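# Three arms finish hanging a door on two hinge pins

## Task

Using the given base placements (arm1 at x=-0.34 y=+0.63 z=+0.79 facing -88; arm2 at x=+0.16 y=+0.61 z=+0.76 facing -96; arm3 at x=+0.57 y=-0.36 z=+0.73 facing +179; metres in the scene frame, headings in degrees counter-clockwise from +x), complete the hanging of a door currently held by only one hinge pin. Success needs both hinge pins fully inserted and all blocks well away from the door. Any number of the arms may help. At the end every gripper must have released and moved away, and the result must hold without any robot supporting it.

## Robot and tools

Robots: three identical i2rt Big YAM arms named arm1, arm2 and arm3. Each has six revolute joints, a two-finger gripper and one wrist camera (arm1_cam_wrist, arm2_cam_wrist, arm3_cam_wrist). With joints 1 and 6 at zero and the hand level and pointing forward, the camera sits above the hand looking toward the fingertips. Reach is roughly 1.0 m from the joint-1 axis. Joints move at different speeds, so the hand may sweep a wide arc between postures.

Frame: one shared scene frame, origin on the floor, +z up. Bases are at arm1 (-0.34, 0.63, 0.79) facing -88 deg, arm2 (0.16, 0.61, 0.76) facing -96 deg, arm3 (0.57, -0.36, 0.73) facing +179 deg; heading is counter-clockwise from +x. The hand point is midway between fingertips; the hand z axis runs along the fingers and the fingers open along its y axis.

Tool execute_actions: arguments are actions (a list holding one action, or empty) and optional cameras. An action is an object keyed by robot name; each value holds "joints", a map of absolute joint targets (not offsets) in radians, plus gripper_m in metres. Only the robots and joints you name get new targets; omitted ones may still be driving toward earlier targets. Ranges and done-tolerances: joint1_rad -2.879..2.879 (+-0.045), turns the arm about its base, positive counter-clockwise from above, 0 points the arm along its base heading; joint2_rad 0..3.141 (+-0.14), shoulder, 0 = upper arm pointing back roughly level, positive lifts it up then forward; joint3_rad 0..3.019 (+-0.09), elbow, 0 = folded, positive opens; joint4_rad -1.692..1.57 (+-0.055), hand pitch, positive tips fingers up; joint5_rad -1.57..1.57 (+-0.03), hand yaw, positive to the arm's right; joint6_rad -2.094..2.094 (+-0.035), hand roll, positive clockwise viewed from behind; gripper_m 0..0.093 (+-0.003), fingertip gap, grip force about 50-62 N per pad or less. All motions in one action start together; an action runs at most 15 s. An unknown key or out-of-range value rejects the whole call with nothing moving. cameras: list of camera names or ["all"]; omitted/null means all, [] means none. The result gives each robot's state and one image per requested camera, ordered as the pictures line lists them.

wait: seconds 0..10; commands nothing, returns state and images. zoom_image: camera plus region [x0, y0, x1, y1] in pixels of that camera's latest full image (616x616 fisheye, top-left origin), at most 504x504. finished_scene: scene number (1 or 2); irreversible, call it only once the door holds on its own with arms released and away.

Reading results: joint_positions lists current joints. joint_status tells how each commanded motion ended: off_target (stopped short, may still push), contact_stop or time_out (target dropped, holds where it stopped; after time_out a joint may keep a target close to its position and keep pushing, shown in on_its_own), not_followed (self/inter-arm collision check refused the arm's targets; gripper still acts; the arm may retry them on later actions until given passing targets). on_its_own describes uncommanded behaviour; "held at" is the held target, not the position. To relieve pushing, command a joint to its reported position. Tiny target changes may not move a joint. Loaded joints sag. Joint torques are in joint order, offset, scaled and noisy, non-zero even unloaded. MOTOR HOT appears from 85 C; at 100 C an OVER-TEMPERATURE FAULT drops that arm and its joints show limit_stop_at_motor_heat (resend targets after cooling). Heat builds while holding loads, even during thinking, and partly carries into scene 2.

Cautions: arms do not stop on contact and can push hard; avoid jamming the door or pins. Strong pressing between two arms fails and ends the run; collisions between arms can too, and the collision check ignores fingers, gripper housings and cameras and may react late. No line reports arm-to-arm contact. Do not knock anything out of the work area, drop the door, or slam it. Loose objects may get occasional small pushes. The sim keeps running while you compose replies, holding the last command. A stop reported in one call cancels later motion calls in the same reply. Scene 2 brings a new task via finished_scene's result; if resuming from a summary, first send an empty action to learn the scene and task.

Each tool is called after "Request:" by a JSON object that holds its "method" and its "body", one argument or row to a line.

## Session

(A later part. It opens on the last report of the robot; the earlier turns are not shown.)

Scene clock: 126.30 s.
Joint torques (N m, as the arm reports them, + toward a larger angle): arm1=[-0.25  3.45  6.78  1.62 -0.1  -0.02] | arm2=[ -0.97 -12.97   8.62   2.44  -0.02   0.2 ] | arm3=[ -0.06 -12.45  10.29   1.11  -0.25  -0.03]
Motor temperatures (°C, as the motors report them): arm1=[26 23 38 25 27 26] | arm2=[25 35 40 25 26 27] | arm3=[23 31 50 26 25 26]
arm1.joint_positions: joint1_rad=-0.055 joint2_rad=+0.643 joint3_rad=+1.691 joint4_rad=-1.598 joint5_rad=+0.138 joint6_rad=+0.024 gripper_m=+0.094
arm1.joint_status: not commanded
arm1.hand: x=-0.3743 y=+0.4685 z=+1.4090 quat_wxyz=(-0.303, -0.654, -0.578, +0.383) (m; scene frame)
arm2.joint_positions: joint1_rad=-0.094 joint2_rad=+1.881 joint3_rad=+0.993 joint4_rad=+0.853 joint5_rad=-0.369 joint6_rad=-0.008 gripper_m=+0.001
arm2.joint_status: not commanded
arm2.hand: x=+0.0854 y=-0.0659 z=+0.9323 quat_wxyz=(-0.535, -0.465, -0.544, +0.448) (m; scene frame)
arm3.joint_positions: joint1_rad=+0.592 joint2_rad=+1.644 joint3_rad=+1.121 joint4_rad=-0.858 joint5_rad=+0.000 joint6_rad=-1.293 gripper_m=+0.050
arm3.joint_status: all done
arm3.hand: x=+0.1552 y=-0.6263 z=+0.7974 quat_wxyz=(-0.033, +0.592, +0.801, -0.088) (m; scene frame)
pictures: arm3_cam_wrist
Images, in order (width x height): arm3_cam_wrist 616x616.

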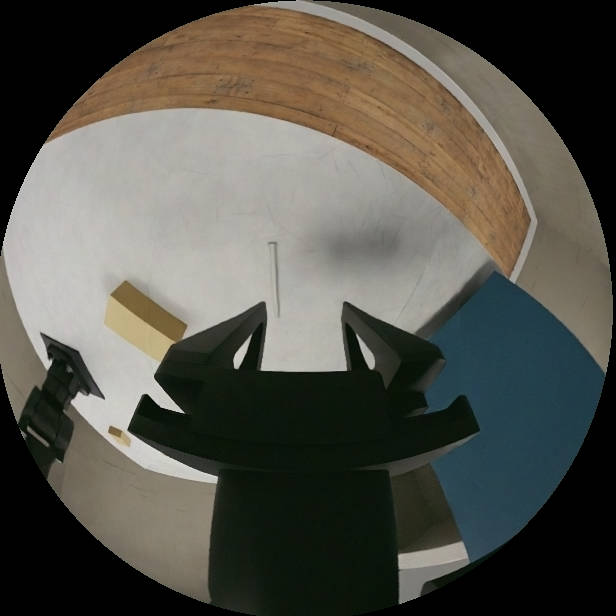

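Request:
{"method": "execute_actions", "body": {
  "actions": []
}}

Scene clock: 143.13 s.
Joint torques (N m, as the arm reports them, + toward a larger angle): arm1=[-0.39  3.61  6.74  1.68 -0.09 -0.02] | arm2=[ -1.18 -13.49   8.57   2.43  -0.03   0.18] | arm3=[ -0.33 -12.79  10.42   1.1   -0.23  -0.02]
Motor temperatures (°C, as the motors report them): arm1=[26 23 38 25 27 26] | arm2=[25 35 40 26 26 27] | arm3=[23 32 49 27 25 26]
arm1.joint_positions: joint1_rad=-0.055 joint2_rad=+0.643 joint3_rad=+1.691 joint4_rad=-1.598 joint5_rad=+0.138 joint6_rad=+0.024 gripper_m=+0.094
arm1.joint_status: not commanded
arm1.hand: x=-0.3743 y=+0.4685 z=+1.4090 quat_wxyz=(-0.303, -0.654, -0.578, +0.383) (m; scene frame)
arm2.joint_positions: joint1_rad=-0.094 joint2_rad=+1.881 joint3_rad=+0.993 joint4_rad=+0.853 joint5_rad=-0.369 joint6_rad=-0.008 gripper_m=+0.001
arm2.joint_status: not commanded
arm2.hand: x=+0.0854 y=-0.0659 z=+0.9323 quat_wxyz=(-0.535, -0.465, -0.544, +0.448) (m; scene frame)
arm3.joint_positions: joint1_rad=+0.592 joint2_rad=+1.644 joint3_rad=+1.121 joint4_rad=-0.858 joint5_rad=+0.000 joint6_rad=-1.293 gripper_m=+0.050
arm3.joint_status: all done
arm3.hand: x=+0.1552 y=-0.6263 z=+0.7974 quat_wxyz=(-0.033, +0.592, +0.801, -0.088) (m; scene frame)
pictures: arm1_cam_wrist, arm2_cam_wrist, arm3_cam_wrist
Images, in order (width x height): arm1_cam_wrist 616x616, arm2_cam_wrist 616x616, arm3_cam_wrist 616x616.

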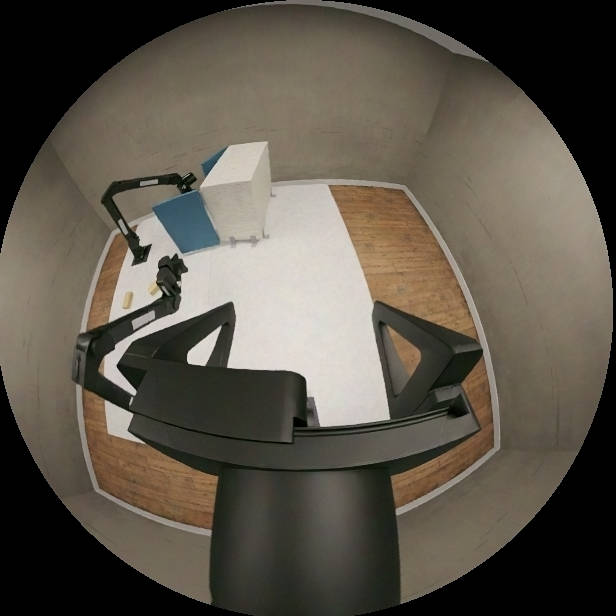

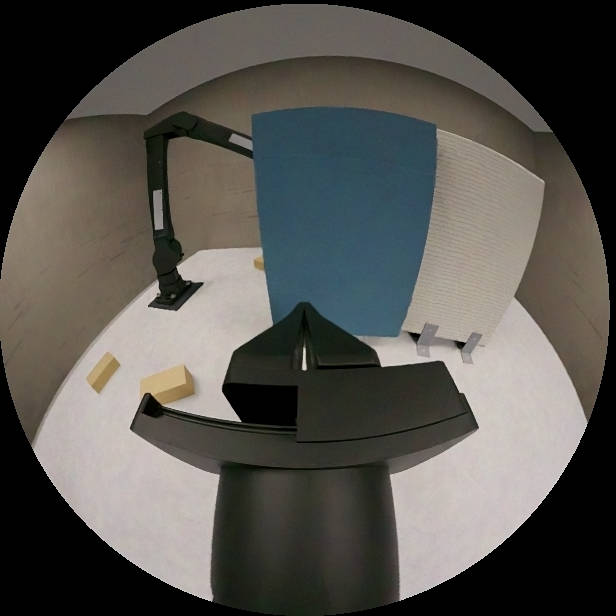

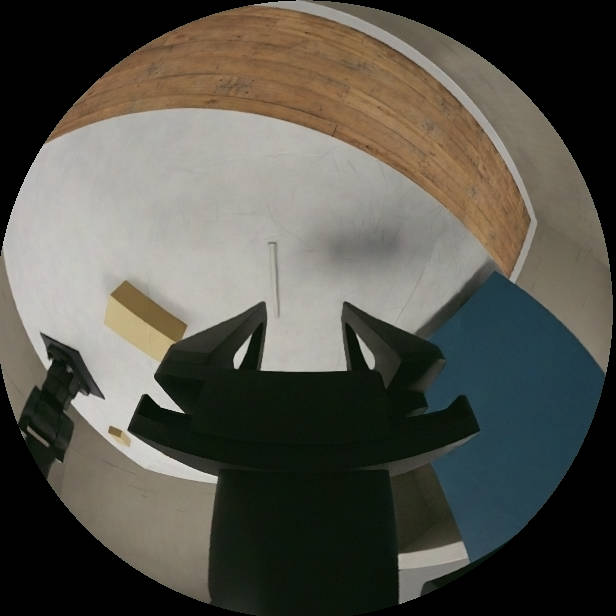

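Request:
{"method": "execute_actions", "body": {
  "actions": [
    {"arm3":{"joints":{"joint1_rad":0.665,"joint2_rad":1.70,"joint3_rad":1.08,"joint4_rad":-0.75,"gripper_m":0.07}}}
  ],
  "cameras": ["arm3_cam_wrist"]
}}

Scene clock: 158.43 s.
Joint torques (N m, as the arm reports them, + toward a larger angle): arm1=[-0.28  3.61  6.81  1.66 -0.09 -0.02] | arm2=[ -1.11 -13.28   8.53   2.37   0.     0.2 ] | arm3=[  0.28 -11.54   7.73   1.17  -0.24  -0.02]
Motor temperatures (°C, as the motors report them): arm1=[26 23 38 25 27 26] | arm2=[25 35 40 26 26 27] | arm3=[23 33 49 27 25 26]
arm1.joint_positions: joint1_rad=-0.055 joint2_rad=+0.643 joint3_rad=+1.691 joint4_rad=-1.598 joint5_rad=+0.138 joint6_rad=+0.024 gripper_m=+0.094
arm1.joint_status: not commanded
arm1.hand: x=-0.3743 y=+0.4685 z=+1.4090 quat_wxyz=(-0.303, -0.654, -0.578, +0.383) (m; scene frame)
arm2.joint_positions: joint1_rad=-0.094 joint2_rad=+1.881 joint3_rad=+0.993 joint4_rad=+0.853 joint5_rad=-0.369 joint6_rad=-0.008 gripper_m=+0.001
arm2.joint_status: not commanded
arm2.hand: x=+0.0854 y=-0.0659 z=+0.9323 quat_wxyz=(-0.535, -0.465, -0.544, +0.448) (m; scene frame)
arm3.joint_positions: joint1_rad=+0.666 joint2_rad=+1.695 joint3_rad=+1.078 joint4_rad=-0.764 joint5_rad=+0.000 joint6_rad=-1.293 gripper_m=+0.070
arm3.joint_status: all done
arm3.hand: x=+0.1762 y=-0.6560 z=+0.7620 quat_wxyz=(-0.030, +0.562, +0.822, -0.090) (m; scene frame)
pictures: arm3_cam_wrist
Images, in order (width x height): arm3_cam_wrist 616x616.

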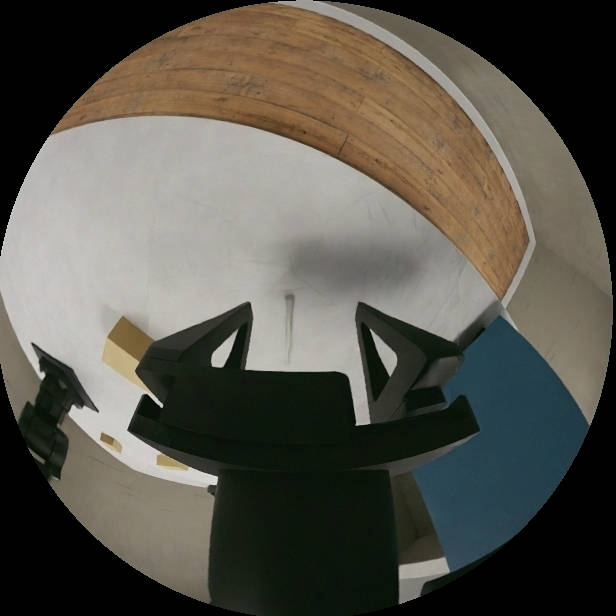

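Request:
{"method": "execute_actions", "body": {
  "actions": [
    {"arm3":{"joints":{"joint1_rad":0.60,"joint2_rad":1.69,"joint3_rad":1.01,"joint4_rad":-0.72}}}
  ],
  "cameras": ["arm3_cam_wrist"]
}}

Scene clock: 166.00 s.
Joint torques (N m, as the arm reports them, + toward a larger angle): arm1=[-0.09  3.51  6.74  1.63 -0.09 -0.02] | arm2=[ -0.79 -13.18   8.62   2.44  -0.03   0.2 ] | arm3=[  0.   -11.74   7.32   1.11  -0.24  -0.02]
Motor temperatures (°C, as the motors report them): arm1=[26 23 38 25 27 26] | arm2=[25 35 40 26 26 27] | arm3=[23 33 47 27 25 26]
arm1.joint_positions: joint1_rad=-0.055 joint2_rad=+0.643 joint3_rad=+1.691 joint4_rad=-1.598 joint5_rad=+0.138 joint6_rad=+0.024 gripper_m=+0.094
arm1.joint_status: not commanded
arm1.hand: x=-0.3743 y=+0.4685 z=+1.4090 quat_wxyz=(-0.303, -0.654, -0.578, +0.383) (m; scene frame)
arm2.joint_positions: joint1_rad=-0.094 joint2_rad=+1.881 joint3_rad=+0.993 joint4_rad=+0.853 joint5_rad=-0.369 joint6_rad=-0.008 gripper_m=+0.001
arm2.joint_status: not commanded
arm2.hand: x=+0.0854 y=-0.0659 z=+0.9323 quat_wxyz=(-0.535, -0.465, -0.544, +0.448) (m; scene frame)
arm3.joint_positions: joint1_rad=+0.601 joint2_rad=+1.695 joint3_rad=+1.006 joint4_rad=-0.732 joint5_rad=+0.000 joint6_rad=-1.293 gripper_m=+0.070
arm3.joint_status: all done
arm3.hand: x=+0.1799 y=-0.6153 z=+0.7385 quat_wxyz=(-0.026, +0.589, +0.805, -0.070) (m; scene frame)
pictures: arm3_cam_wrist
Images, in order (width x height): arm3_cam_wrist 616x616.

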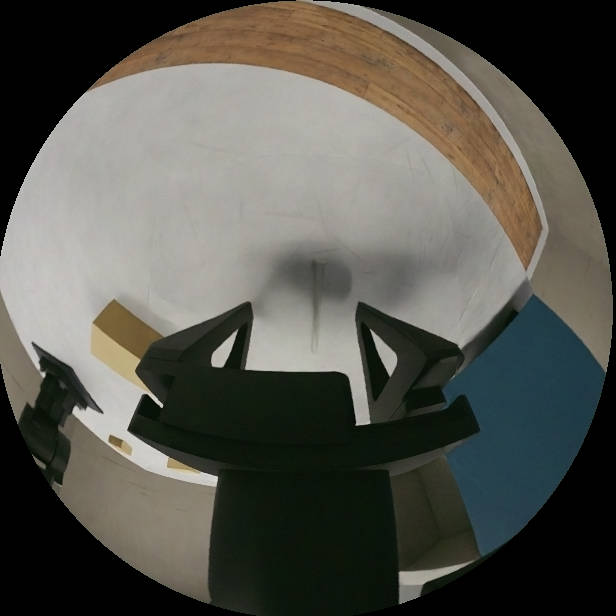

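Request:
{"method": "execute_actions", "body": {
  "actions": [
    {"arm3":{"joints":{"joint2_rad":1.72,"joint3_rad":1.02}}}
  ],
  "cameras": []
}}

Request:
{"method": "execute_actions", "body": {
  "actions": [
    {"arm3":{"joints":{"gripper_m":0.0}}}
  ],
  "cameras": ["arm3_cam_wrist"]
}}

Scene clock: 172.20 s.
Joint torques (N m, as the arm reports them, + toward a larger angle): arm1=[-0.11  3.51  6.75  1.64 -0.1  -0.02] | arm2=[ -1.58 -13.7    8.54   2.53   0.02   0.2 ] | arm3=[  0.08 -10.     8.21   1.01  -0.24   0.  ]
Motor temperatures (°C, as the motors report them): arm1=[26 23 38 25 27 26] | arm2=[25 35 40 26 26 27] | arm3=[23 33 47 27 25 26]
arm1.joint_positions: joint1_rad=-0.055 joint2_rad=+0.643 joint3_rad=+1.691 joint4_rad=-1.598 joint5_rad=+0.138 joint6_rad=+0.024 gripper_m=+0.094
arm1.joint_status: not commanded
arm1.hand: x=-0.3743 y=+0.4685 z=+1.4090 quat_wxyz=(-0.303, -0.654, -0.578, +0.383) (m; scene frame)
arm2.joint_positions: joint1_rad=-0.094 joint2_rad=+1.881 joint3_rad=+0.993 joint4_rad=+0.853 joint5_rad=-0.369 joint6_rad=-0.008 gripper_m=+0.001
arm2.joint_status: not commanded
arm2.hand: x=+0.0854 y=-0.0659 z=+0.9323 quat_wxyz=(-0.535, -0.465, -0.544, +0.448) (m; scene frame)
arm3.joint_positions: joint1_rad=+0.601 joint2_rad=+1.699 joint3_rad=+1.006 joint4_rad=-0.731 joint5_rad=+0.000 joint6_rad=-1.293 gripper_m=+0.070
arm3.joint_status: all done
arm3.hand: x=+0.1801 y=-0.6151 z=+0.7369 quat_wxyz=(-0.026, +0.589, +0.805, -0.068) (m; scene frame)
pictures: none
No camera images: the call's "cameras" was empty. Leave "cameras" out to get every camera's image.

Scene clock: 172.87 s.
Joint torques (N m, as the arm reports them, + toward a larger angle): arm1=[-0.2   3.71  6.82  1.64 -0.09 -0.02] | arm2=[ -1.15 -13.56   8.71   2.3   -0.01   0.16] | arm3=[ -0.13 -10.2    8.24   1.06  -0.24  -0.03]
Motor temperatures (°C, as the motors report them): arm1=[26 23 38 25 27 26] | arm2=[25 35 40 26 26 27] | arm3=[23 33 47 27 25 26]
arm1.joint_positions: joint1_rad=-0.055 joint2_rad=+0.643 joint3_rad=+1.691 joint4_rad=-1.598 joint5_rad=+0.138 joint6_rad=+0.024 gripper_m=+0.094
arm1.joint_status: not commanded
arm1.hand: x=-0.3743 y=+0.4685 z=+1.4090 quat_wxyz=(-0.303, -0.654, -0.578, +0.383) (m; scene frame)
arm2.joint_positions: joint1_rad=-0.094 joint2_rad=+1.881 joint3_rad=+0.993 joint4_rad=+0.853 joint5_rad=-0.369 joint6_rad=-0.008 gripper_m=+0.001
arm2.joint_status: not commanded
arm2.hand: x=+0.0854 y=-0.0659 z=+0.9323 quat_wxyz=(-0.535, -0.465, -0.544, +0.448) (m; scene frame)
arm3.joint_positions: joint1_rad=+0.601 joint2_rad=+1.702 joint3_rad=+1.006 joint4_rad=-0.730 joint5_rad=+0.000 joint6_rad=-1.294 gripper_m=+0.000
arm3.joint_status: all done
arm3.hand: x=+0.1800 y=-0.6152 z=+0.7357 quat_wxyz=(-0.026, +0.589, +0.805, -0.068) (m; scene frame)
pictures: arm3_cam_wrist
Images, in order (width x height): arm3_cam_wrist 616x616.

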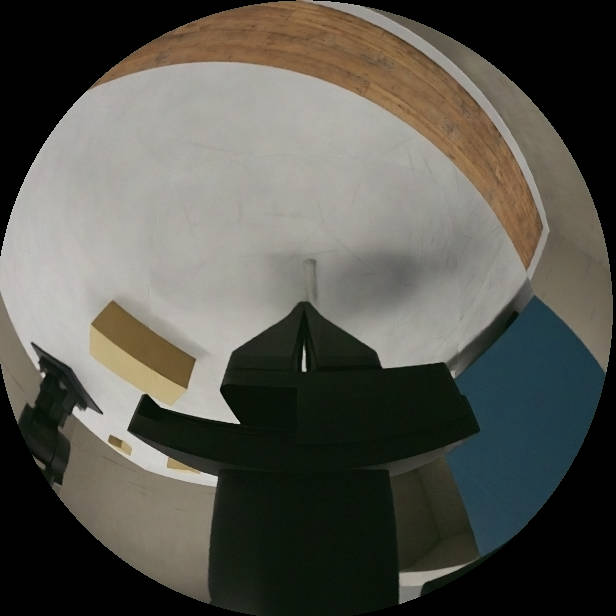

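Request:
{"method": "execute_actions", "body": {
  "actions": [
    {"arm3":{"joints":{"gripper_m":0.04}}}
  ],
  "cameras": []
}}

Request:
{"method": "execute_actions", "body": {
  "actions": [
    {"arm3":{"joints":{"joint3_rad":0.975,"joint2_rad":1.72}}}
  ],
  "cameras": ["arm3_cam_wrist"]
}}

Scene clock: 177.70 s.
Joint torques (N m, as the arm reports them, + toward a larger angle): arm1=[-0.34  3.62  6.8   1.6  -0.09 -0.03] | arm2=[ -1.27 -13.27   8.62   2.38  -0.02   0.22] | arm3=[ 0.02 -9.6   8.32  0.94 -0.22 -0.01]
Motor temperatures (°C, as the motors report them): arm1=[26 23 38 25 27 26] | arm2=[25 35 40 26 26 27] | arm3=[23 32 46 27 25 26]
arm1.joint_positions: joint1_rad=-0.055 joint2_rad=+0.643 joint3_rad=+1.691 joint4_rad=-1.598 joint5_rad=+0.138 joint6_rad=+0.024 gripper_m=+0.094
arm1.joint_status: not commanded
arm1.hand: x=-0.3743 y=+0.4685 z=+1.4090 quat_wxyz=(-0.303, -0.654, -0.578, +0.383) (m; scene frame)
arm2.joint_positions: joint1_rad=-0.094 joint2_rad=+1.881 joint3_rad=+0.993 joint4_rad=+0.853 joint5_rad=-0.369 joint6_rad=-0.008 gripper_m=+0.001
arm2.joint_status: not commanded
arm2.hand: x=+0.0854 y=-0.0659 z=+0.9323 quat_wxyz=(-0.535, -0.465, -0.544, +0.448) (m; scene frame)
arm3.joint_positions: joint1_rad=+0.601 joint2_rad=+1.703 joint3_rad=+1.006 joint4_rad=-0.730 joint5_rad=+0.000 joint6_rad=-1.294 gripper_m=+0.040
arm3.joint_status: all done
arm3.hand: x=+0.1802 y=-0.6151 z=+0.7350 quat_wxyz=(-0.025, +0.589, +0.805, -0.067) (m; scene frame)
pictures: none
No camera images: the call's "cameras" was empty. Leave "cameras" out to get every camera's image.

Scene clock: 178.23 s.
Joint torques (N m, as the arm reports them, + toward a larger angle): arm1=[-0.23  3.49  6.8   1.66 -0.09 -0.02] | arm2=[ -0.95 -13.85   8.66   2.38  -0.04   0.19] | arm3=[  0.22 -10.28   4.69   0.95  -0.24  -0.01]
Motor temperatures (°C, as the motors report them): arm1=[26 23 38 25 27 26] | arm2=[25 35 40 26 26 27] | arm3=[23 32 46 27 25 26]
arm1.joint_positions: joint1_rad=-0.055 joint2_rad=+0.643 joint3_rad=+1.691 joint4_rad=-1.598 joint5_rad=+0.138 joint6_rad=+0.024 gripper_m=+0.094
arm1.joint_status: not commanded
arm1.hand: x=-0.3743 y=+0.4685 z=+1.4090 quat_wxyz=(-0.303, -0.654, -0.578, +0.383) (m; scene frame)
arm2.joint_positions: joint1_rad=-0.094 joint2_rad=+1.881 joint3_rad=+0.993 joint4_rad=+0.853 joint5_rad=-0.369 joint6_rad=-0.008 gripper_m=+0.001
arm2.joint_status: not commanded
arm2.hand: x=+0.0854 y=-0.0659 z=+0.9323 quat_wxyz=(-0.535, -0.465, -0.544, +0.448) (m; scene frame)
arm3.joint_positions: joint1_rad=+0.601 joint2_rad=+1.703 joint3_rad=+1.002 joint4_rad=-0.728 joint5_rad=+0.000 joint6_rad=-1.294 gripper_m=+0.040
arm3.joint_status: all done
arm3.hand: x=+0.1815 y=-0.6142 z=+0.7337 quat_wxyz=(-0.025, +0.589, +0.805, -0.066) (m; scene frame)
pictures: arm3_cam_wrist
Images, in order (width x height): arm3_cam_wrist 616x616.

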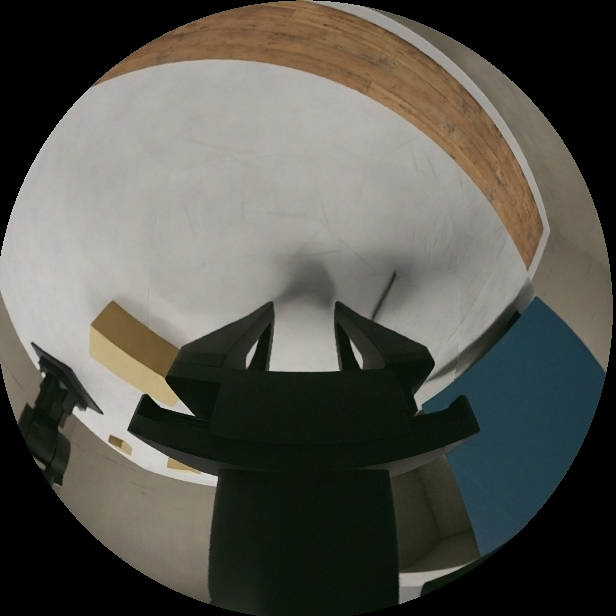

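Request:
{"method": "execute_actions", "body": {
  "actions": [
    {"arm3":{"joints":{"joint3_rad":1.29,"joint4_rad":-1.004,"joint2_rad":1.70}}}
  ],
  "cameras": []
}}

Request:
{"method": "execute_actions", "body": {
  "actions": [
    {"arm3":{"joints":{"joint1_rad":0.545,"joint2_rad":1.81,"joint6_rad":-0.89,"gripper_m":0.06}}}
  ],
  "cameras": ["arm3_cam_wrist"]
}}

Scene clock: 192.60 s.
Joint torques (N m, as the arm reports them, + toward a larger angle): arm1=[-0.19  3.57  6.79  1.66 -0.1  -0.03] | arm2=[ -1.25 -13.44   8.6    2.41  -0.01   0.2 ] | arm3=[ -0.16 -13.14  10.78   0.24  -0.24   0.  ]
Motor temperatures (°C, as the motors report them): arm1=[26 23 38 25 27 26] | arm2=[25 35 40 26 26 27] | arm3=[23 32 44 26 25 26]
arm1.joint_positions: joint1_rad=-0.055 joint2_rad=+0.643 joint3_rad=+1.691 joint4_rad=-1.598 joint5_rad=+0.138 joint6_rad=+0.024 gripper_m=+0.094
arm1.joint_status: not commanded
arm1.hand: x=-0.3743 y=+0.4685 z=+1.4090 quat_wxyz=(-0.303, -0.654, -0.578, +0.383) (m; scene frame)
arm2.joint_positions: joint1_rad=-0.094 joint2_rad=+1.881 joint3_rad=+0.993 joint4_rad=+0.853 joint5_rad=-0.369 joint6_rad=-0.008 gripper_m=+0.001
arm2.joint_status: not commanded
arm2.hand: x=+0.0854 y=-0.0659 z=+0.9323 quat_wxyz=(-0.535, -0.465, -0.544, +0.448) (m; scene frame)
arm3.joint_positions: joint1_rad=+0.601 joint2_rad=+1.702 joint3_rad=+1.262 joint4_rad=-0.994 joint5_rad=+0.000 joint6_rad=-1.294 gripper_m=+0.040
arm3.joint_status: all done
arm3.hand: x=+0.1380 y=-0.6431 z=+0.8174 quat_wxyz=(-0.024, +0.589, +0.805, -0.064) (m; scene frame)
pictures: none
No camera images: the call's "cameras" was empty. Leave "cameras" out to get every camera's image.

Scene clock: 194.03 s.
Joint torques (N m, as the arm reports them, + toward a larger angle): arm1=[-0.19  3.61  6.76  1.6  -0.08 -0.02] | arm2=[ -1.42 -13.57   8.44   2.55  -0.03   0.19] | arm3=[ -0.19 -14.7    9.81   0.19  -0.25   0.11]
Motor temperatures (°C, as the motors report them): arm1=[26 23 38 25 27 26] | arm2=[25 35 40 26 26 27] | arm3=[23 32 45 26 25 26]
arm1.joint_positions: joint1_rad=-0.055 joint2_rad=+0.643 joint3_rad=+1.691 joint4_rad=-1.598 joint5_rad=+0.138 joint6_rad=+0.024 gripper_m=+0.094
arm1.joint_status: not commanded
arm1.hand: x=-0.3743 y=+0.4685 z=+1.4090 quat_wxyz=(-0.303, -0.654, -0.578, +0.383) (m; scene frame)
arm2.joint_positions: joint1_rad=-0.094 joint2_rad=+1.881 joint3_rad=+0.993 joint4_rad=+0.853 joint5_rad=-0.369 joint6_rad=-0.008 gripper_m=+0.001
arm2.joint_status: not commanded
arm2.hand: x=+0.0854 y=-0.0659 z=+0.9323 quat_wxyz=(-0.535, -0.465, -0.544, +0.448) (m; scene frame)
arm3.joint_positions: joint1_rad=+0.548 joint2_rad=+1.816 joint3_rad=+1.262 joint4_rad=-0.994 joint5_rad=+0.000 joint6_rad=-0.898 gripper_m=+0.060
arm3.joint_status: all done
arm3.hand: x=+0.1302 y=-0.6158 z=+0.7615 quat_wxyz=(-0.003, +0.755, +0.656, -0.011) (m; scene frame)
pictures: arm3_cam_wrist
Images, in order (width x height): arm3_cam_wrist 616x616.

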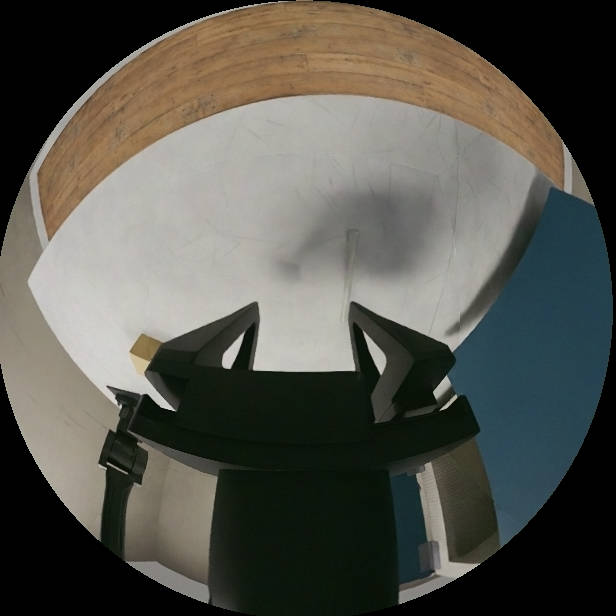

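Request:
{"method": "execute_actions", "body": {
  "actions": [
    {"arm3":{"joints":{"joint1_rad":0.515,"joint2_rad":1.875,"joint3_rad":1.40,"joint4_rad":-1.04}}}
  ],
  "cameras": ["arm3_cam_wrist"]
}}

Scene clock: 200.87 s.
Joint torques (N m, as the arm reports them, + toward a larger angle): arm1=[-0.04  3.67  6.76  1.71 -0.09 -0.03] | arm2=[ -0.65 -13.31   8.48   2.37   0.02   0.19] | arm3=[ -0.45 -13.59  11.21   0.1   -0.23   0.1 ]
Motor temperatures (°C, as the motors report them): arm1=[26 23 37 25 27 26] | arm2=[25 35 40 26 26 27] | arm3=[23 33 46 26 25 26]
arm1.joint_positions: joint1_rad=-0.055 joint2_rad=+0.643 joint3_rad=+1.691 joint4_rad=-1.598 joint5_rad=+0.138 joint6_rad=+0.024 gripper_m=+0.094
arm1.joint_status: not commanded
arm1.hand: x=-0.3743 y=+0.4685 z=+1.4090 quat_wxyz=(-0.303, -0.654, -0.578, +0.383) (m; scene frame)
arm2.joint_positions: joint1_rad=-0.094 joint2_rad=+1.881 joint3_rad=+0.993 joint4_rad=+0.853 joint5_rad=-0.369 joint6_rad=-0.008 gripper_m=+0.001
arm2.joint_status: not commanded
arm2.hand: x=+0.0854 y=-0.0659 z=+0.9323 quat_wxyz=(-0.535, -0.465, -0.544, +0.448) (m; scene frame)
arm3.joint_positions: joint1_rad=+0.524 joint2_rad=+1.863 joint3_rad=+1.359 joint4_rad=-1.031 joint5_rad=+0.000 joint6_rad=-0.897 gripper_m=+0.060
arm3.joint_status: all done
arm3.hand: x=+0.0987 y=-0.6193 z=+0.7697 quat_wxyz=(-0.004, +0.763, +0.646, -0.017) (m; scene frame)
pictures: arm3_cam_wrist
Images, in order (width x height): arm3_cam_wrist 616x616.

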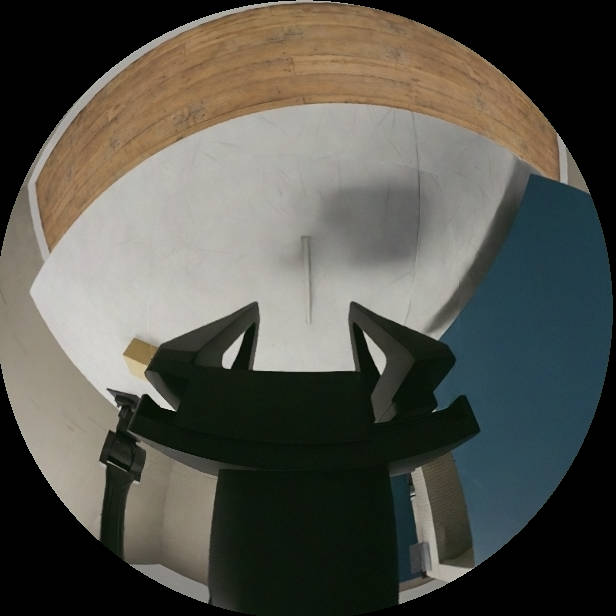

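Request:
{"method": "execute_actions", "body": {
  "actions": [
    {"arm3":{"joints":{"joint2_rad":1.955,"joint3_rad":1.39,"joint4_rad":-0.99}}}
  ],
  "cameras": ["arm3_cam_wrist"]
}}

Scene clock: 205.20 s.
Joint torques (N m, as the arm reports them, + toward a larger angle): arm1=[-0.33  3.66  6.82  1.63 -0.09 -0.02] | arm2=[ -1.24 -13.44   8.57   2.59  -0.01   0.17] | arm3=[  0.06 -13.35   9.25   0.73  -0.21   0.11]
Motor temperatures (°C, as the motors report them): arm1=[26 23 37 25 27 26] | arm2=[25 35 40 26 26 27] | arm3=[23 33 47 26 25 26]
arm1.joint_positions: joint1_rad=-0.055 joint2_rad=+0.643 joint3_rad=+1.691 joint4_rad=-1.598 joint5_rad=+0.138 joint6_rad=+0.024 gripper_m=+0.094
arm1.joint_status: not commanded
arm1.hand: x=-0.3743 y=+0.4685 z=+1.4090 quat_wxyz=(-0.303, -0.654, -0.578, +0.383) (m; scene frame)
arm2.joint_positions: joint1_rad=-0.094 joint2_rad=+1.881 joint3_rad=+0.993 joint4_rad=+0.853 joint5_rad=-0.369 joint6_rad=-0.008 gripper_m=+0.001
arm2.joint_status: not commanded
arm2.hand: x=+0.0854 y=-0.0659 z=+0.9323 quat_wxyz=(-0.535, -0.465, -0.544, +0.448) (m; scene frame)
arm3.joint_positions: joint1_rad=+0.524 joint2_rad=+1.937 joint3_rad=+1.368 joint4_rad=-0.997 joint5_rad=+0.001 joint6_rad=-0.897 gripper_m=+0.060
arm3.joint_status: all done
arm3.hand: x=+0.0949 y=-0.6213 z=+0.7347 quat_wxyz=(-0.001, +0.763, +0.646, -0.002) (m; scene frame)
pictures: arm3_cam_wrist
Images, in order (width x height): arm3_cam_wrist 616x616.

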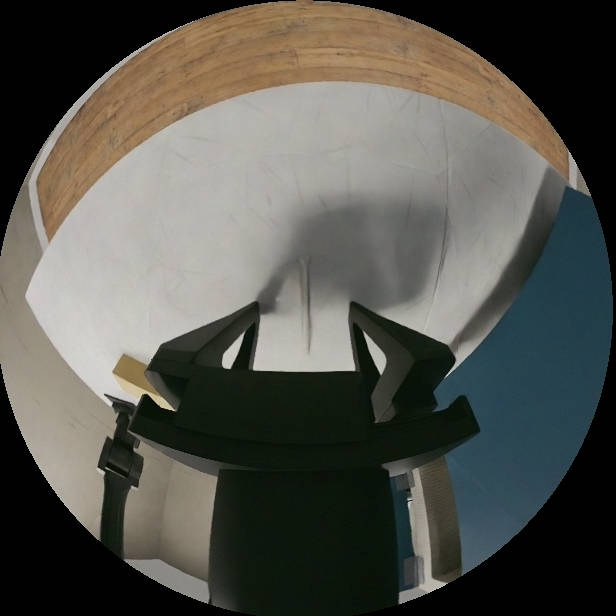

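Slightly lower, then close.

Request:
{"method": "execute_actions", "body": {
  "actions": [
    {"arm3":{"joints":{"joint2_rad":1.985}}}
  ],
  "cameras": []
}}

Request:
{"method": "execute_actions", "body": {
  "actions": [
    {"arm3":{"joints":{"gripper_m":0.0}}}
  ],
  "cameras": ["arm3_cam_wrist"]
}}

Scene clock: 210.67 s.
Joint torques (N m, as the arm reports them, + toward a larger angle): arm1=[-0.3   3.66  6.76  1.66 -0.08 -0.01] | arm2=[ -0.81 -13.54   8.52   2.42   0.01   0.22] | arm3=[ -0.62 -11.78   9.31   0.65  -0.24   0.13]
Motor temperatures (°C, as the motors report them): arm1=[26 23 37 25 27 26] | arm2=[25 35 40 26 26 27] | arm3=[23 33 47 26 25 26]
arm1.joint_positions: joint1_rad=-0.055 joint2_rad=+0.643 joint3_rad=+1.691 joint4_rad=-1.598 joint5_rad=+0.138 joint6_rad=+0.024 gripper_m=+0.094
arm1.joint_status: not commanded
arm1.hand: x=-0.3743 y=+0.4685 z=+1.4090 quat_wxyz=(-0.303, -0.654, -0.578, +0.383) (m; scene frame)
arm2.joint_positions: joint1_rad=-0.094 joint2_rad=+1.881 joint3_rad=+0.993 joint4_rad=+0.853 joint5_rad=-0.369 joint6_rad=-0.008 gripper_m=+0.001
arm2.joint_status: not commanded
arm2.hand: x=+0.0854 y=-0.0659 z=+0.9323 quat_wxyz=(-0.535, -0.465, -0.544, +0.448) (m; scene frame)
arm3.joint_positions: joint1_rad=+0.524 joint2_rad=+1.940 joint3_rad=+1.368 joint4_rad=-0.997 joint5_rad=+0.000 joint6_rad=-0.897 gripper_m=+0.060
arm3.joint_status: all done
arm3.hand: x=+0.0952 y=-0.6212 z=+0.7329 quat_wxyz=(-0.001, +0.763, +0.646, +0.000) (m; scene frame)
pictures: none
No camera images: the call's "cameras" was empty. Leave "cameras" out to get every camera's image.

Scene clock: 211.30 s.
Joint torques (N m, as the arm reports them, + toward a larger angle): arm1=[-0.24  3.51  6.79  1.62 -0.09 -0.02] | arm2=[ -1.27 -13.47   8.55   2.43   0.     0.18] | arm3=[ -0.41 -11.52   9.31   0.74  -0.14   0.1 ]
Motor temperatures (°C, as the motors report them): arm1=[26 23 37 25 27 26] | arm2=[25 35 40 26 26 27] | arm3=[23 33 47 26 25 26]
arm1.joint_positions: joint1_rad=-0.055 joint2_rad=+0.643 joint3_rad=+1.691 joint4_rad=-1.598 joint5_rad=+0.138 joint6_rad=+0.024 gripper_m=+0.094
arm1.joint_status: not commanded
arm1.hand: x=-0.3743 y=+0.4685 z=+1.4090 quat_wxyz=(-0.303, -0.654, -0.578, +0.383) (m; scene frame)
arm2.joint_positions: joint1_rad=-0.094 joint2_rad=+1.881 joint3_rad=+0.993 joint4_rad=+0.853 joint5_rad=-0.369 joint6_rad=-0.008 gripper_m=+0.001
arm2.joint_status: not commanded
arm2.hand: x=+0.0854 y=-0.0659 z=+0.9323 quat_wxyz=(-0.535, -0.465, -0.544, +0.448) (m; scene frame)
arm3.joint_positions: joint1_rad=+0.524 joint2_rad=+1.941 joint3_rad=+1.368 joint4_rad=-0.997 joint5_rad=-0.002 joint6_rad=-0.897 gripper_m=+0.002
arm3.joint_status: all done
arm3.hand: x=+0.0954 y=-0.6216 z=+0.7327 quat_wxyz=(+0.001, +0.763, +0.646, +0.000) (m; scene frame)
pictures: arm3_cam_wrist
Images, in order (width x height): arm3_cam_wrist 616x616.

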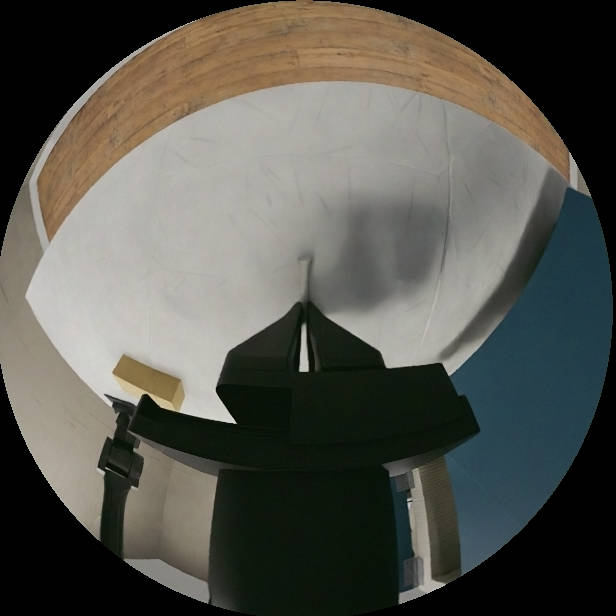

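Request:
{"method": "execute_actions", "body": {
  "actions": [
    {"arm3":{"joints":{"joint2_rad":1.80}}}
  ],
  "cameras": ["arm3_cam_wrist"]
}}

Scene clock: 214.87 s.
Joint torques (N m, as the arm reports them, + toward a larger angle): arm1=[-0.31  3.67  6.84  1.62 -0.08 -0.02] | arm2=[ -0.98 -13.42   8.44   2.46  -0.03   0.19] | arm3=[ -0.69 -13.45  10.05   0.94  -0.14   0.11]
Motor temperatures (°C, as the motors report them): arm1=[26 23 37 25 27 26] | arm2=[25 35 40 26 26 27] | arm3=[23 33 47 26 25 26]
arm1.joint_positions: joint1_rad=-0.055 joint2_rad=+0.643 joint3_rad=+1.691 joint4_rad=-1.598 joint5_rad=+0.138 joint6_rad=+0.024 gripper_m=+0.094
arm1.joint_status: not commanded
arm1.hand: x=-0.3743 y=+0.4685 z=+1.4090 quat_wxyz=(-0.303, -0.654, -0.578, +0.383) (m; scene frame)
arm2.joint_positions: joint1_rad=-0.094 joint2_rad=+1.881 joint3_rad=+0.993 joint4_rad=+0.853 joint5_rad=-0.369 joint6_rad=-0.008 gripper_m=+0.001
arm2.joint_status: not commanded
arm2.hand: x=+0.0854 y=-0.0659 z=+0.9323 quat_wxyz=(-0.535, -0.465, -0.544, +0.448) (m; scene frame)
arm3.joint_positions: joint1_rad=+0.524 joint2_rad=+1.792 joint3_rad=+1.368 joint4_rad=-0.997 joint5_rad=-0.002 joint6_rad=-0.897 gripper_m=+0.002
arm3.joint_status: all done
arm3.hand: x=+0.0843 y=-0.6278 z=+0.8115 quat_wxyz=(-0.014, +0.761, +0.644, -0.073) (m; scene frame)
pictures: arm3_cam_wrist
Images, in order (width x height): arm3_cam_wrist 616x616.

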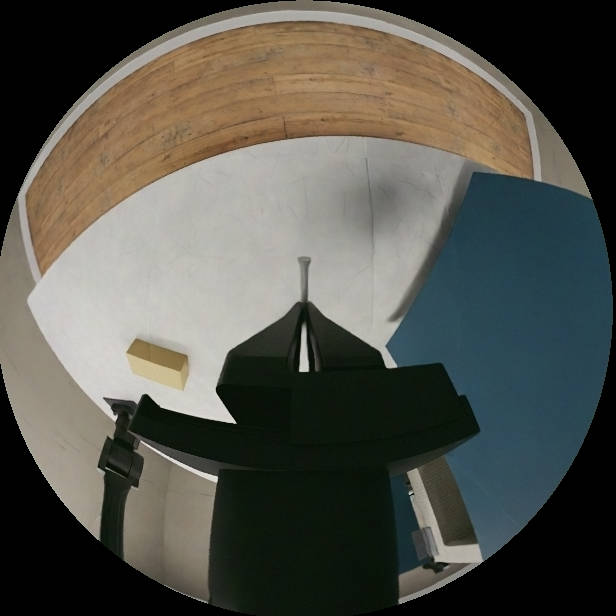

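Request:
{"method": "execute_actions", "body": {
  "actions": [
    {"arm3":{"joints":{"joint2_rad":1.28,"joint3_rad":0.9,"joint4_rad":0.0,"joint6_rad":0}},"arm2":{"joints":{"joint1_rad":0.05,"joint5_rad":0,"joint2_rad":2.10,"joint3_rad":1.36,"joint4_rad":0.85}}}
  ]
}}

Scene clock: 233.67 s.
Joint torques (N m, as the arm reports them, + toward a larger angle): arm1=[-0.21  3.69  6.8   1.61 -0.09 -0.02] | arm2=[ -0.8  -18.63  11.77   1.68   0.21   0.2 ] | arm3=[-0.63 -8.42  9.19  2.57 -0.06  0.11]
Motor temperatures (°C, as the motors report them): arm1=[26 23 37 25 27 26] | arm2=[25 35 40 26 26 27] | arm3=[23 34 48 26 25 26]
arm1.joint_positions: joint1_rad=-0.055 joint2_rad=+0.643 joint3_rad=+1.691 joint4_rad=-1.598 joint5_rad=+0.138 joint6_rad=+0.024 gripper_m=+0.094
arm1.joint_status: not commanded
arm1.hand: x=-0.3743 y=+0.4685 z=+1.4090 quat_wxyz=(-0.303, -0.654, -0.578, +0.383) (m; scene frame)
arm2.joint_positions: joint1_rad=+0.057 joint2_rad=+2.103 joint3_rad=+1.327 joint4_rad=+0.853 joint5_rad=-0.004 joint6_rad=-0.007 gripper_m=+0.001
arm2.joint_status: all done
arm2.hand: x=+0.1209 y=-0.1792 z=+0.9413 quat_wxyz=(-0.507, -0.490, -0.467, +0.533) (m; scene frame)
arm3.joint_positions: joint1_rad=+0.524 joint2_rad=+1.276 joint3_rad=+0.904 joint4_rad=-0.022 joint5_rad=-0.002 joint6_rad=-0.008 gripper_m=+0.002
arm3.joint_status: all done
arm3.hand: x=+0.0807 y=-0.6300 z=+1.0059 quat_wxyz=(+0.138, +0.804, +0.213, -0.537) (m; scene frame)
pictures: arm1_cam_wrist, arm2_cam_wrist, arm3_cam_wrist
Images, in order (width x height): arm1_cam_wrist 616x616, arm2_cam_wrist 616x616, arm3_cam_wrist 616x616.

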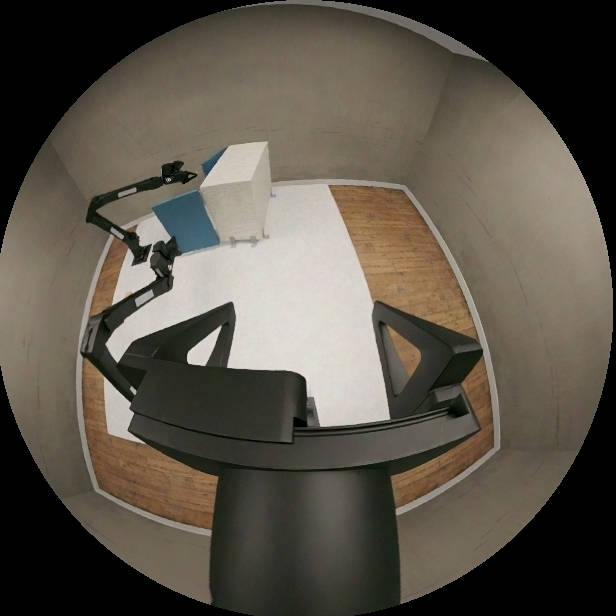

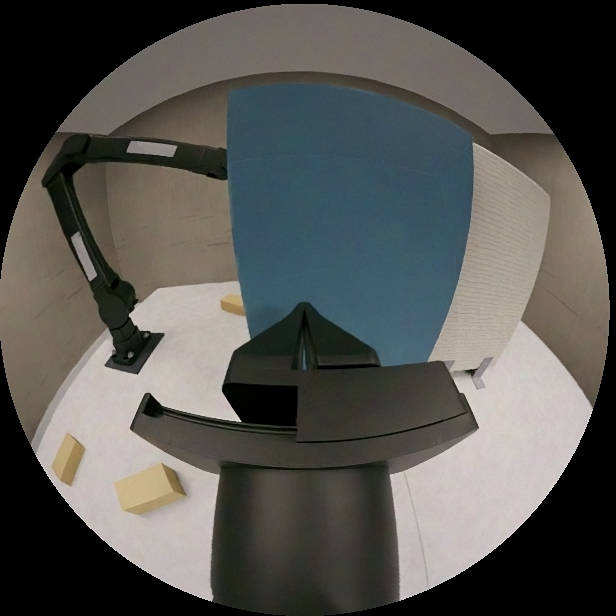

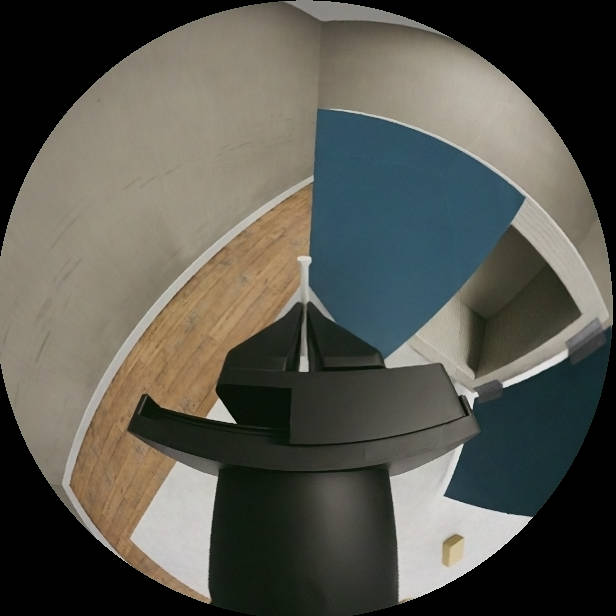

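Request:
{"method": "execute_actions", "body": {
  "actions": [
    {"arm3":{"joints":{"joint2_rad":1.28,"joint3_rad":0.40,"joint4_rad":0.90}},"arm2":{"joints":{"joint2_rad":2.42,"joint3_rad":1.85,"joint4_rad":0.6}}}
  ]
}}

Scene clock: 239.00 s.
Joint torques (N m, as the arm reports them, + toward a larger angle): arm1=[-0.34  3.69  6.8   1.6  -0.09 -0.01] | arm2=[ -0.93 -22.91  13.35   1.32   0.19   0.21] | arm3=[-0.38 -5.78  7.04  2.56 -0.08  0.12]
Motor temperatures (°C, as the motors report them): arm1=[26 23 37 25 27 26] | arm2=[25 35 41 25 26 27] | arm3=[23 33 48 27 25 26]
arm1.joint_positions: joint1_rad=-0.055 joint2_rad=+0.643 joint3_rad=+1.691 joint4_rad=-1.598 joint5_rad=+0.138 joint6_rad=+0.024 gripper_m=+0.094
arm1.joint_status: not commanded
arm1.hand: x=-0.3743 y=+0.4685 z=+1.4090 quat_wxyz=(-0.303, -0.654, -0.578, +0.383) (m; scene frame)
arm2.joint_positions: joint1_rad=+0.057 joint2_rad=+2.424 joint3_rad=+1.808 joint4_rad=+0.613 joint5_rad=-0.004 joint6_rad=-0.007 gripper_m=+0.001
arm2.joint_status: all done
arm2.hand: x=+0.1151 y=-0.2985 z=+0.8751 quat_wxyz=(-0.489, -0.511, -0.487, +0.513) (m; scene frame)
arm3.joint_positions: joint1_rad=+0.524 joint2_rad=+1.277 joint3_rad=+0.400 joint4_rad=+0.878 joint5_rad=-0.002 joint6_rad=-0.008 gripper_m=+0.002
arm3.joint_status: all done
arm3.hand: x=+0.1615 y=-0.5849 z=+0.9459 quat_wxyz=(+0.176, +0.683, +0.181, -0.685) (m; scene frame)
pictures: arm1_cam_wrist, arm2_cam_wrist, arm3_cam_wrist
Images, in order (width x height): arm1_cam_wrist 616x616, arm2_cam_wrist 616x616, arm3_cam_wrist 616x616.

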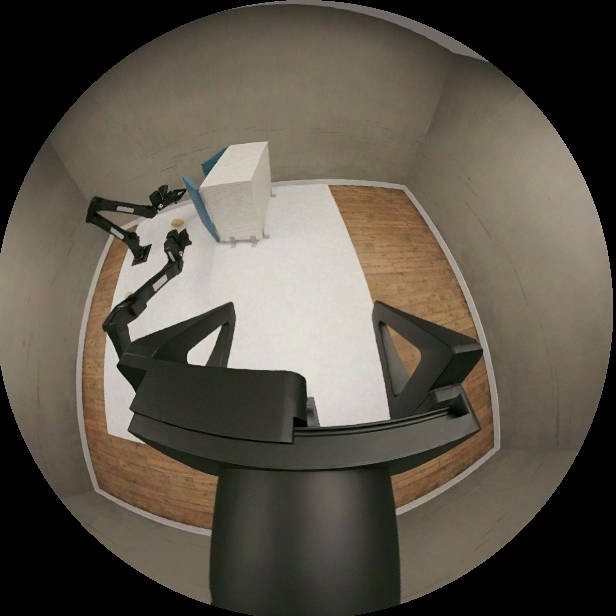

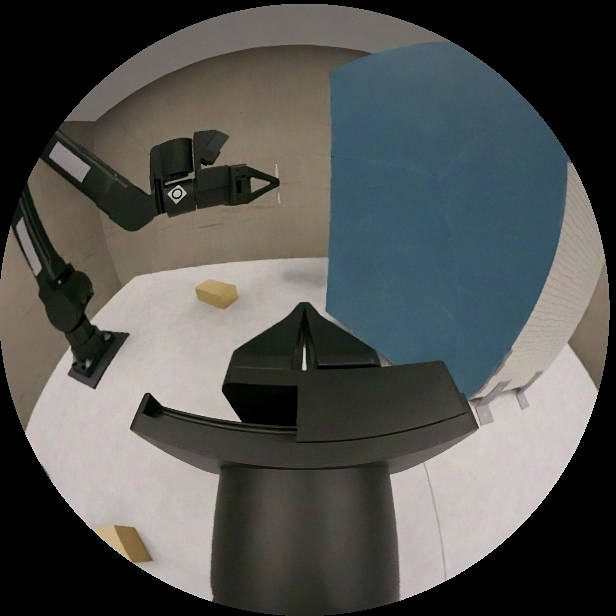

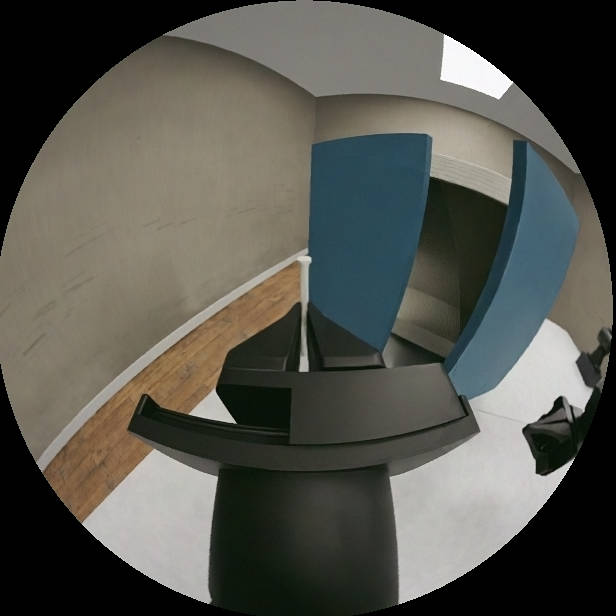

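Request:
{"method": "execute_actions", "body": {
  "actions": [
    {"arm2":{"joints":{"joint1_rad":-0.134,"joint2_rad":1.7,"joint3_rad":0.9,"joint4_rad":0.75}}}
  ]
}}

Scene clock: 244.30 s.
Joint torques (N m, as the arm reports them, + toward a larger angle): arm1=[-0.25  3.7   6.73  1.64 -0.08 -0.03] | arm2=[ -1.24 -12.38   9.68   2.24  -0.03   0.17] | arm3=[-0.47 -5.57  7.04  2.65 -0.07  0.11]
Motor temperatures (°C, as the motors report them): arm1=[26 23 37 25 27 26] | arm2=[25 36 42 25 26 27] | arm3=[23 32 47 27 25 26]
arm1.joint_positions: joint1_rad=-0.055 joint2_rad=+0.643 joint3_rad=+1.691 joint4_rad=-1.598 joint5_rad=+0.138 joint6_rad=+0.024 gripper_m=+0.094
arm1.joint_status: not commanded
arm1.hand: x=-0.3743 y=+0.4685 z=+1.4090 quat_wxyz=(-0.303, -0.654, -0.578, +0.383) (m; scene frame)
arm2.joint_positions: joint1_rad=-0.129 joint2_rad=+1.696 joint3_rad=+0.889 joint4_rad=+0.739 joint5_rad=+0.002 joint6_rad=-0.007 gripper_m=+0.001
arm2.joint_status: all done
arm2.hand: x=+0.0083 y=-0.0174 z=+0.9709 quat_wxyz=(-0.423, -0.574, -0.450, +0.538) (m; scene frame)
arm3.joint_positions: joint1_rad=+0.524 joint2_rad=+1.277 joint3_rad=+0.400 joint4_rad=+0.878 joint5_rad=-0.002 joint6_rad=-0.008 gripper_m=+0.002
arm3.joint_status: not commanded
arm3.hand: x=+0.1615 y=-0.5849 z=+0.9459 quat_wxyz=(+0.176, +0.683, +0.181, -0.685) (m; scene frame)
pictures: arm1_cam_wrist, arm2_cam_wrist, arm3_cam_wrist
Images, in order (width x height): arm1_cam_wrist 616x616, arm2_cam_wrist 616x616, arm3_cam_wrist 616x616.

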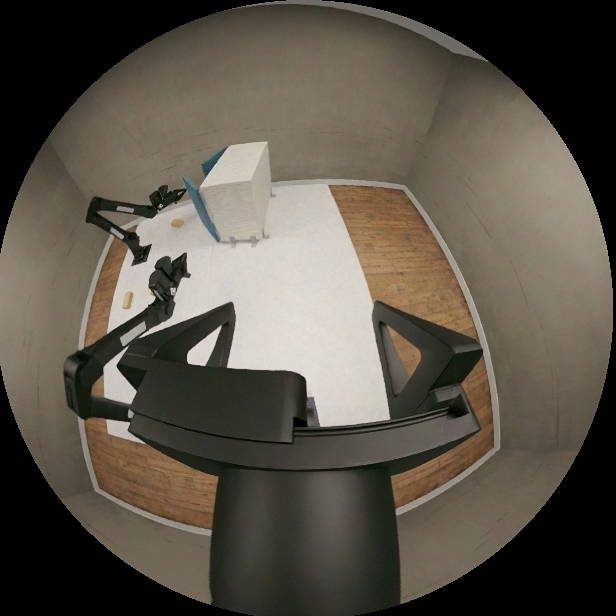

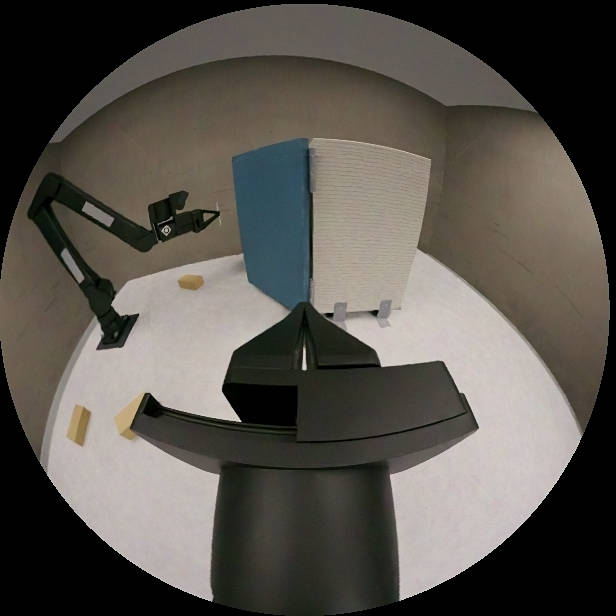

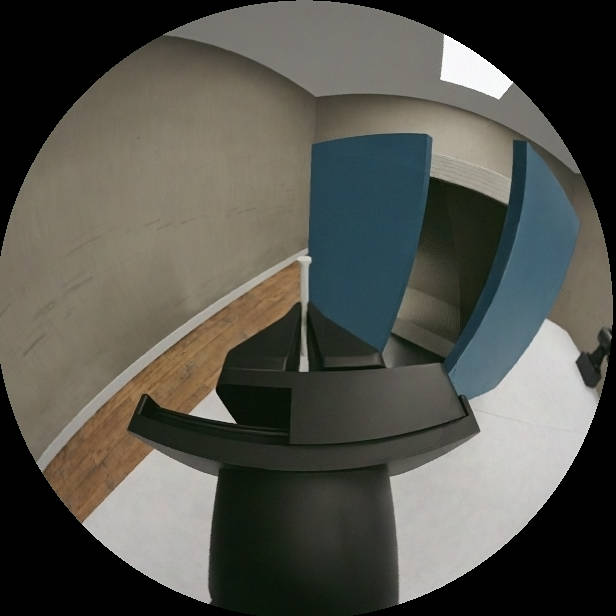

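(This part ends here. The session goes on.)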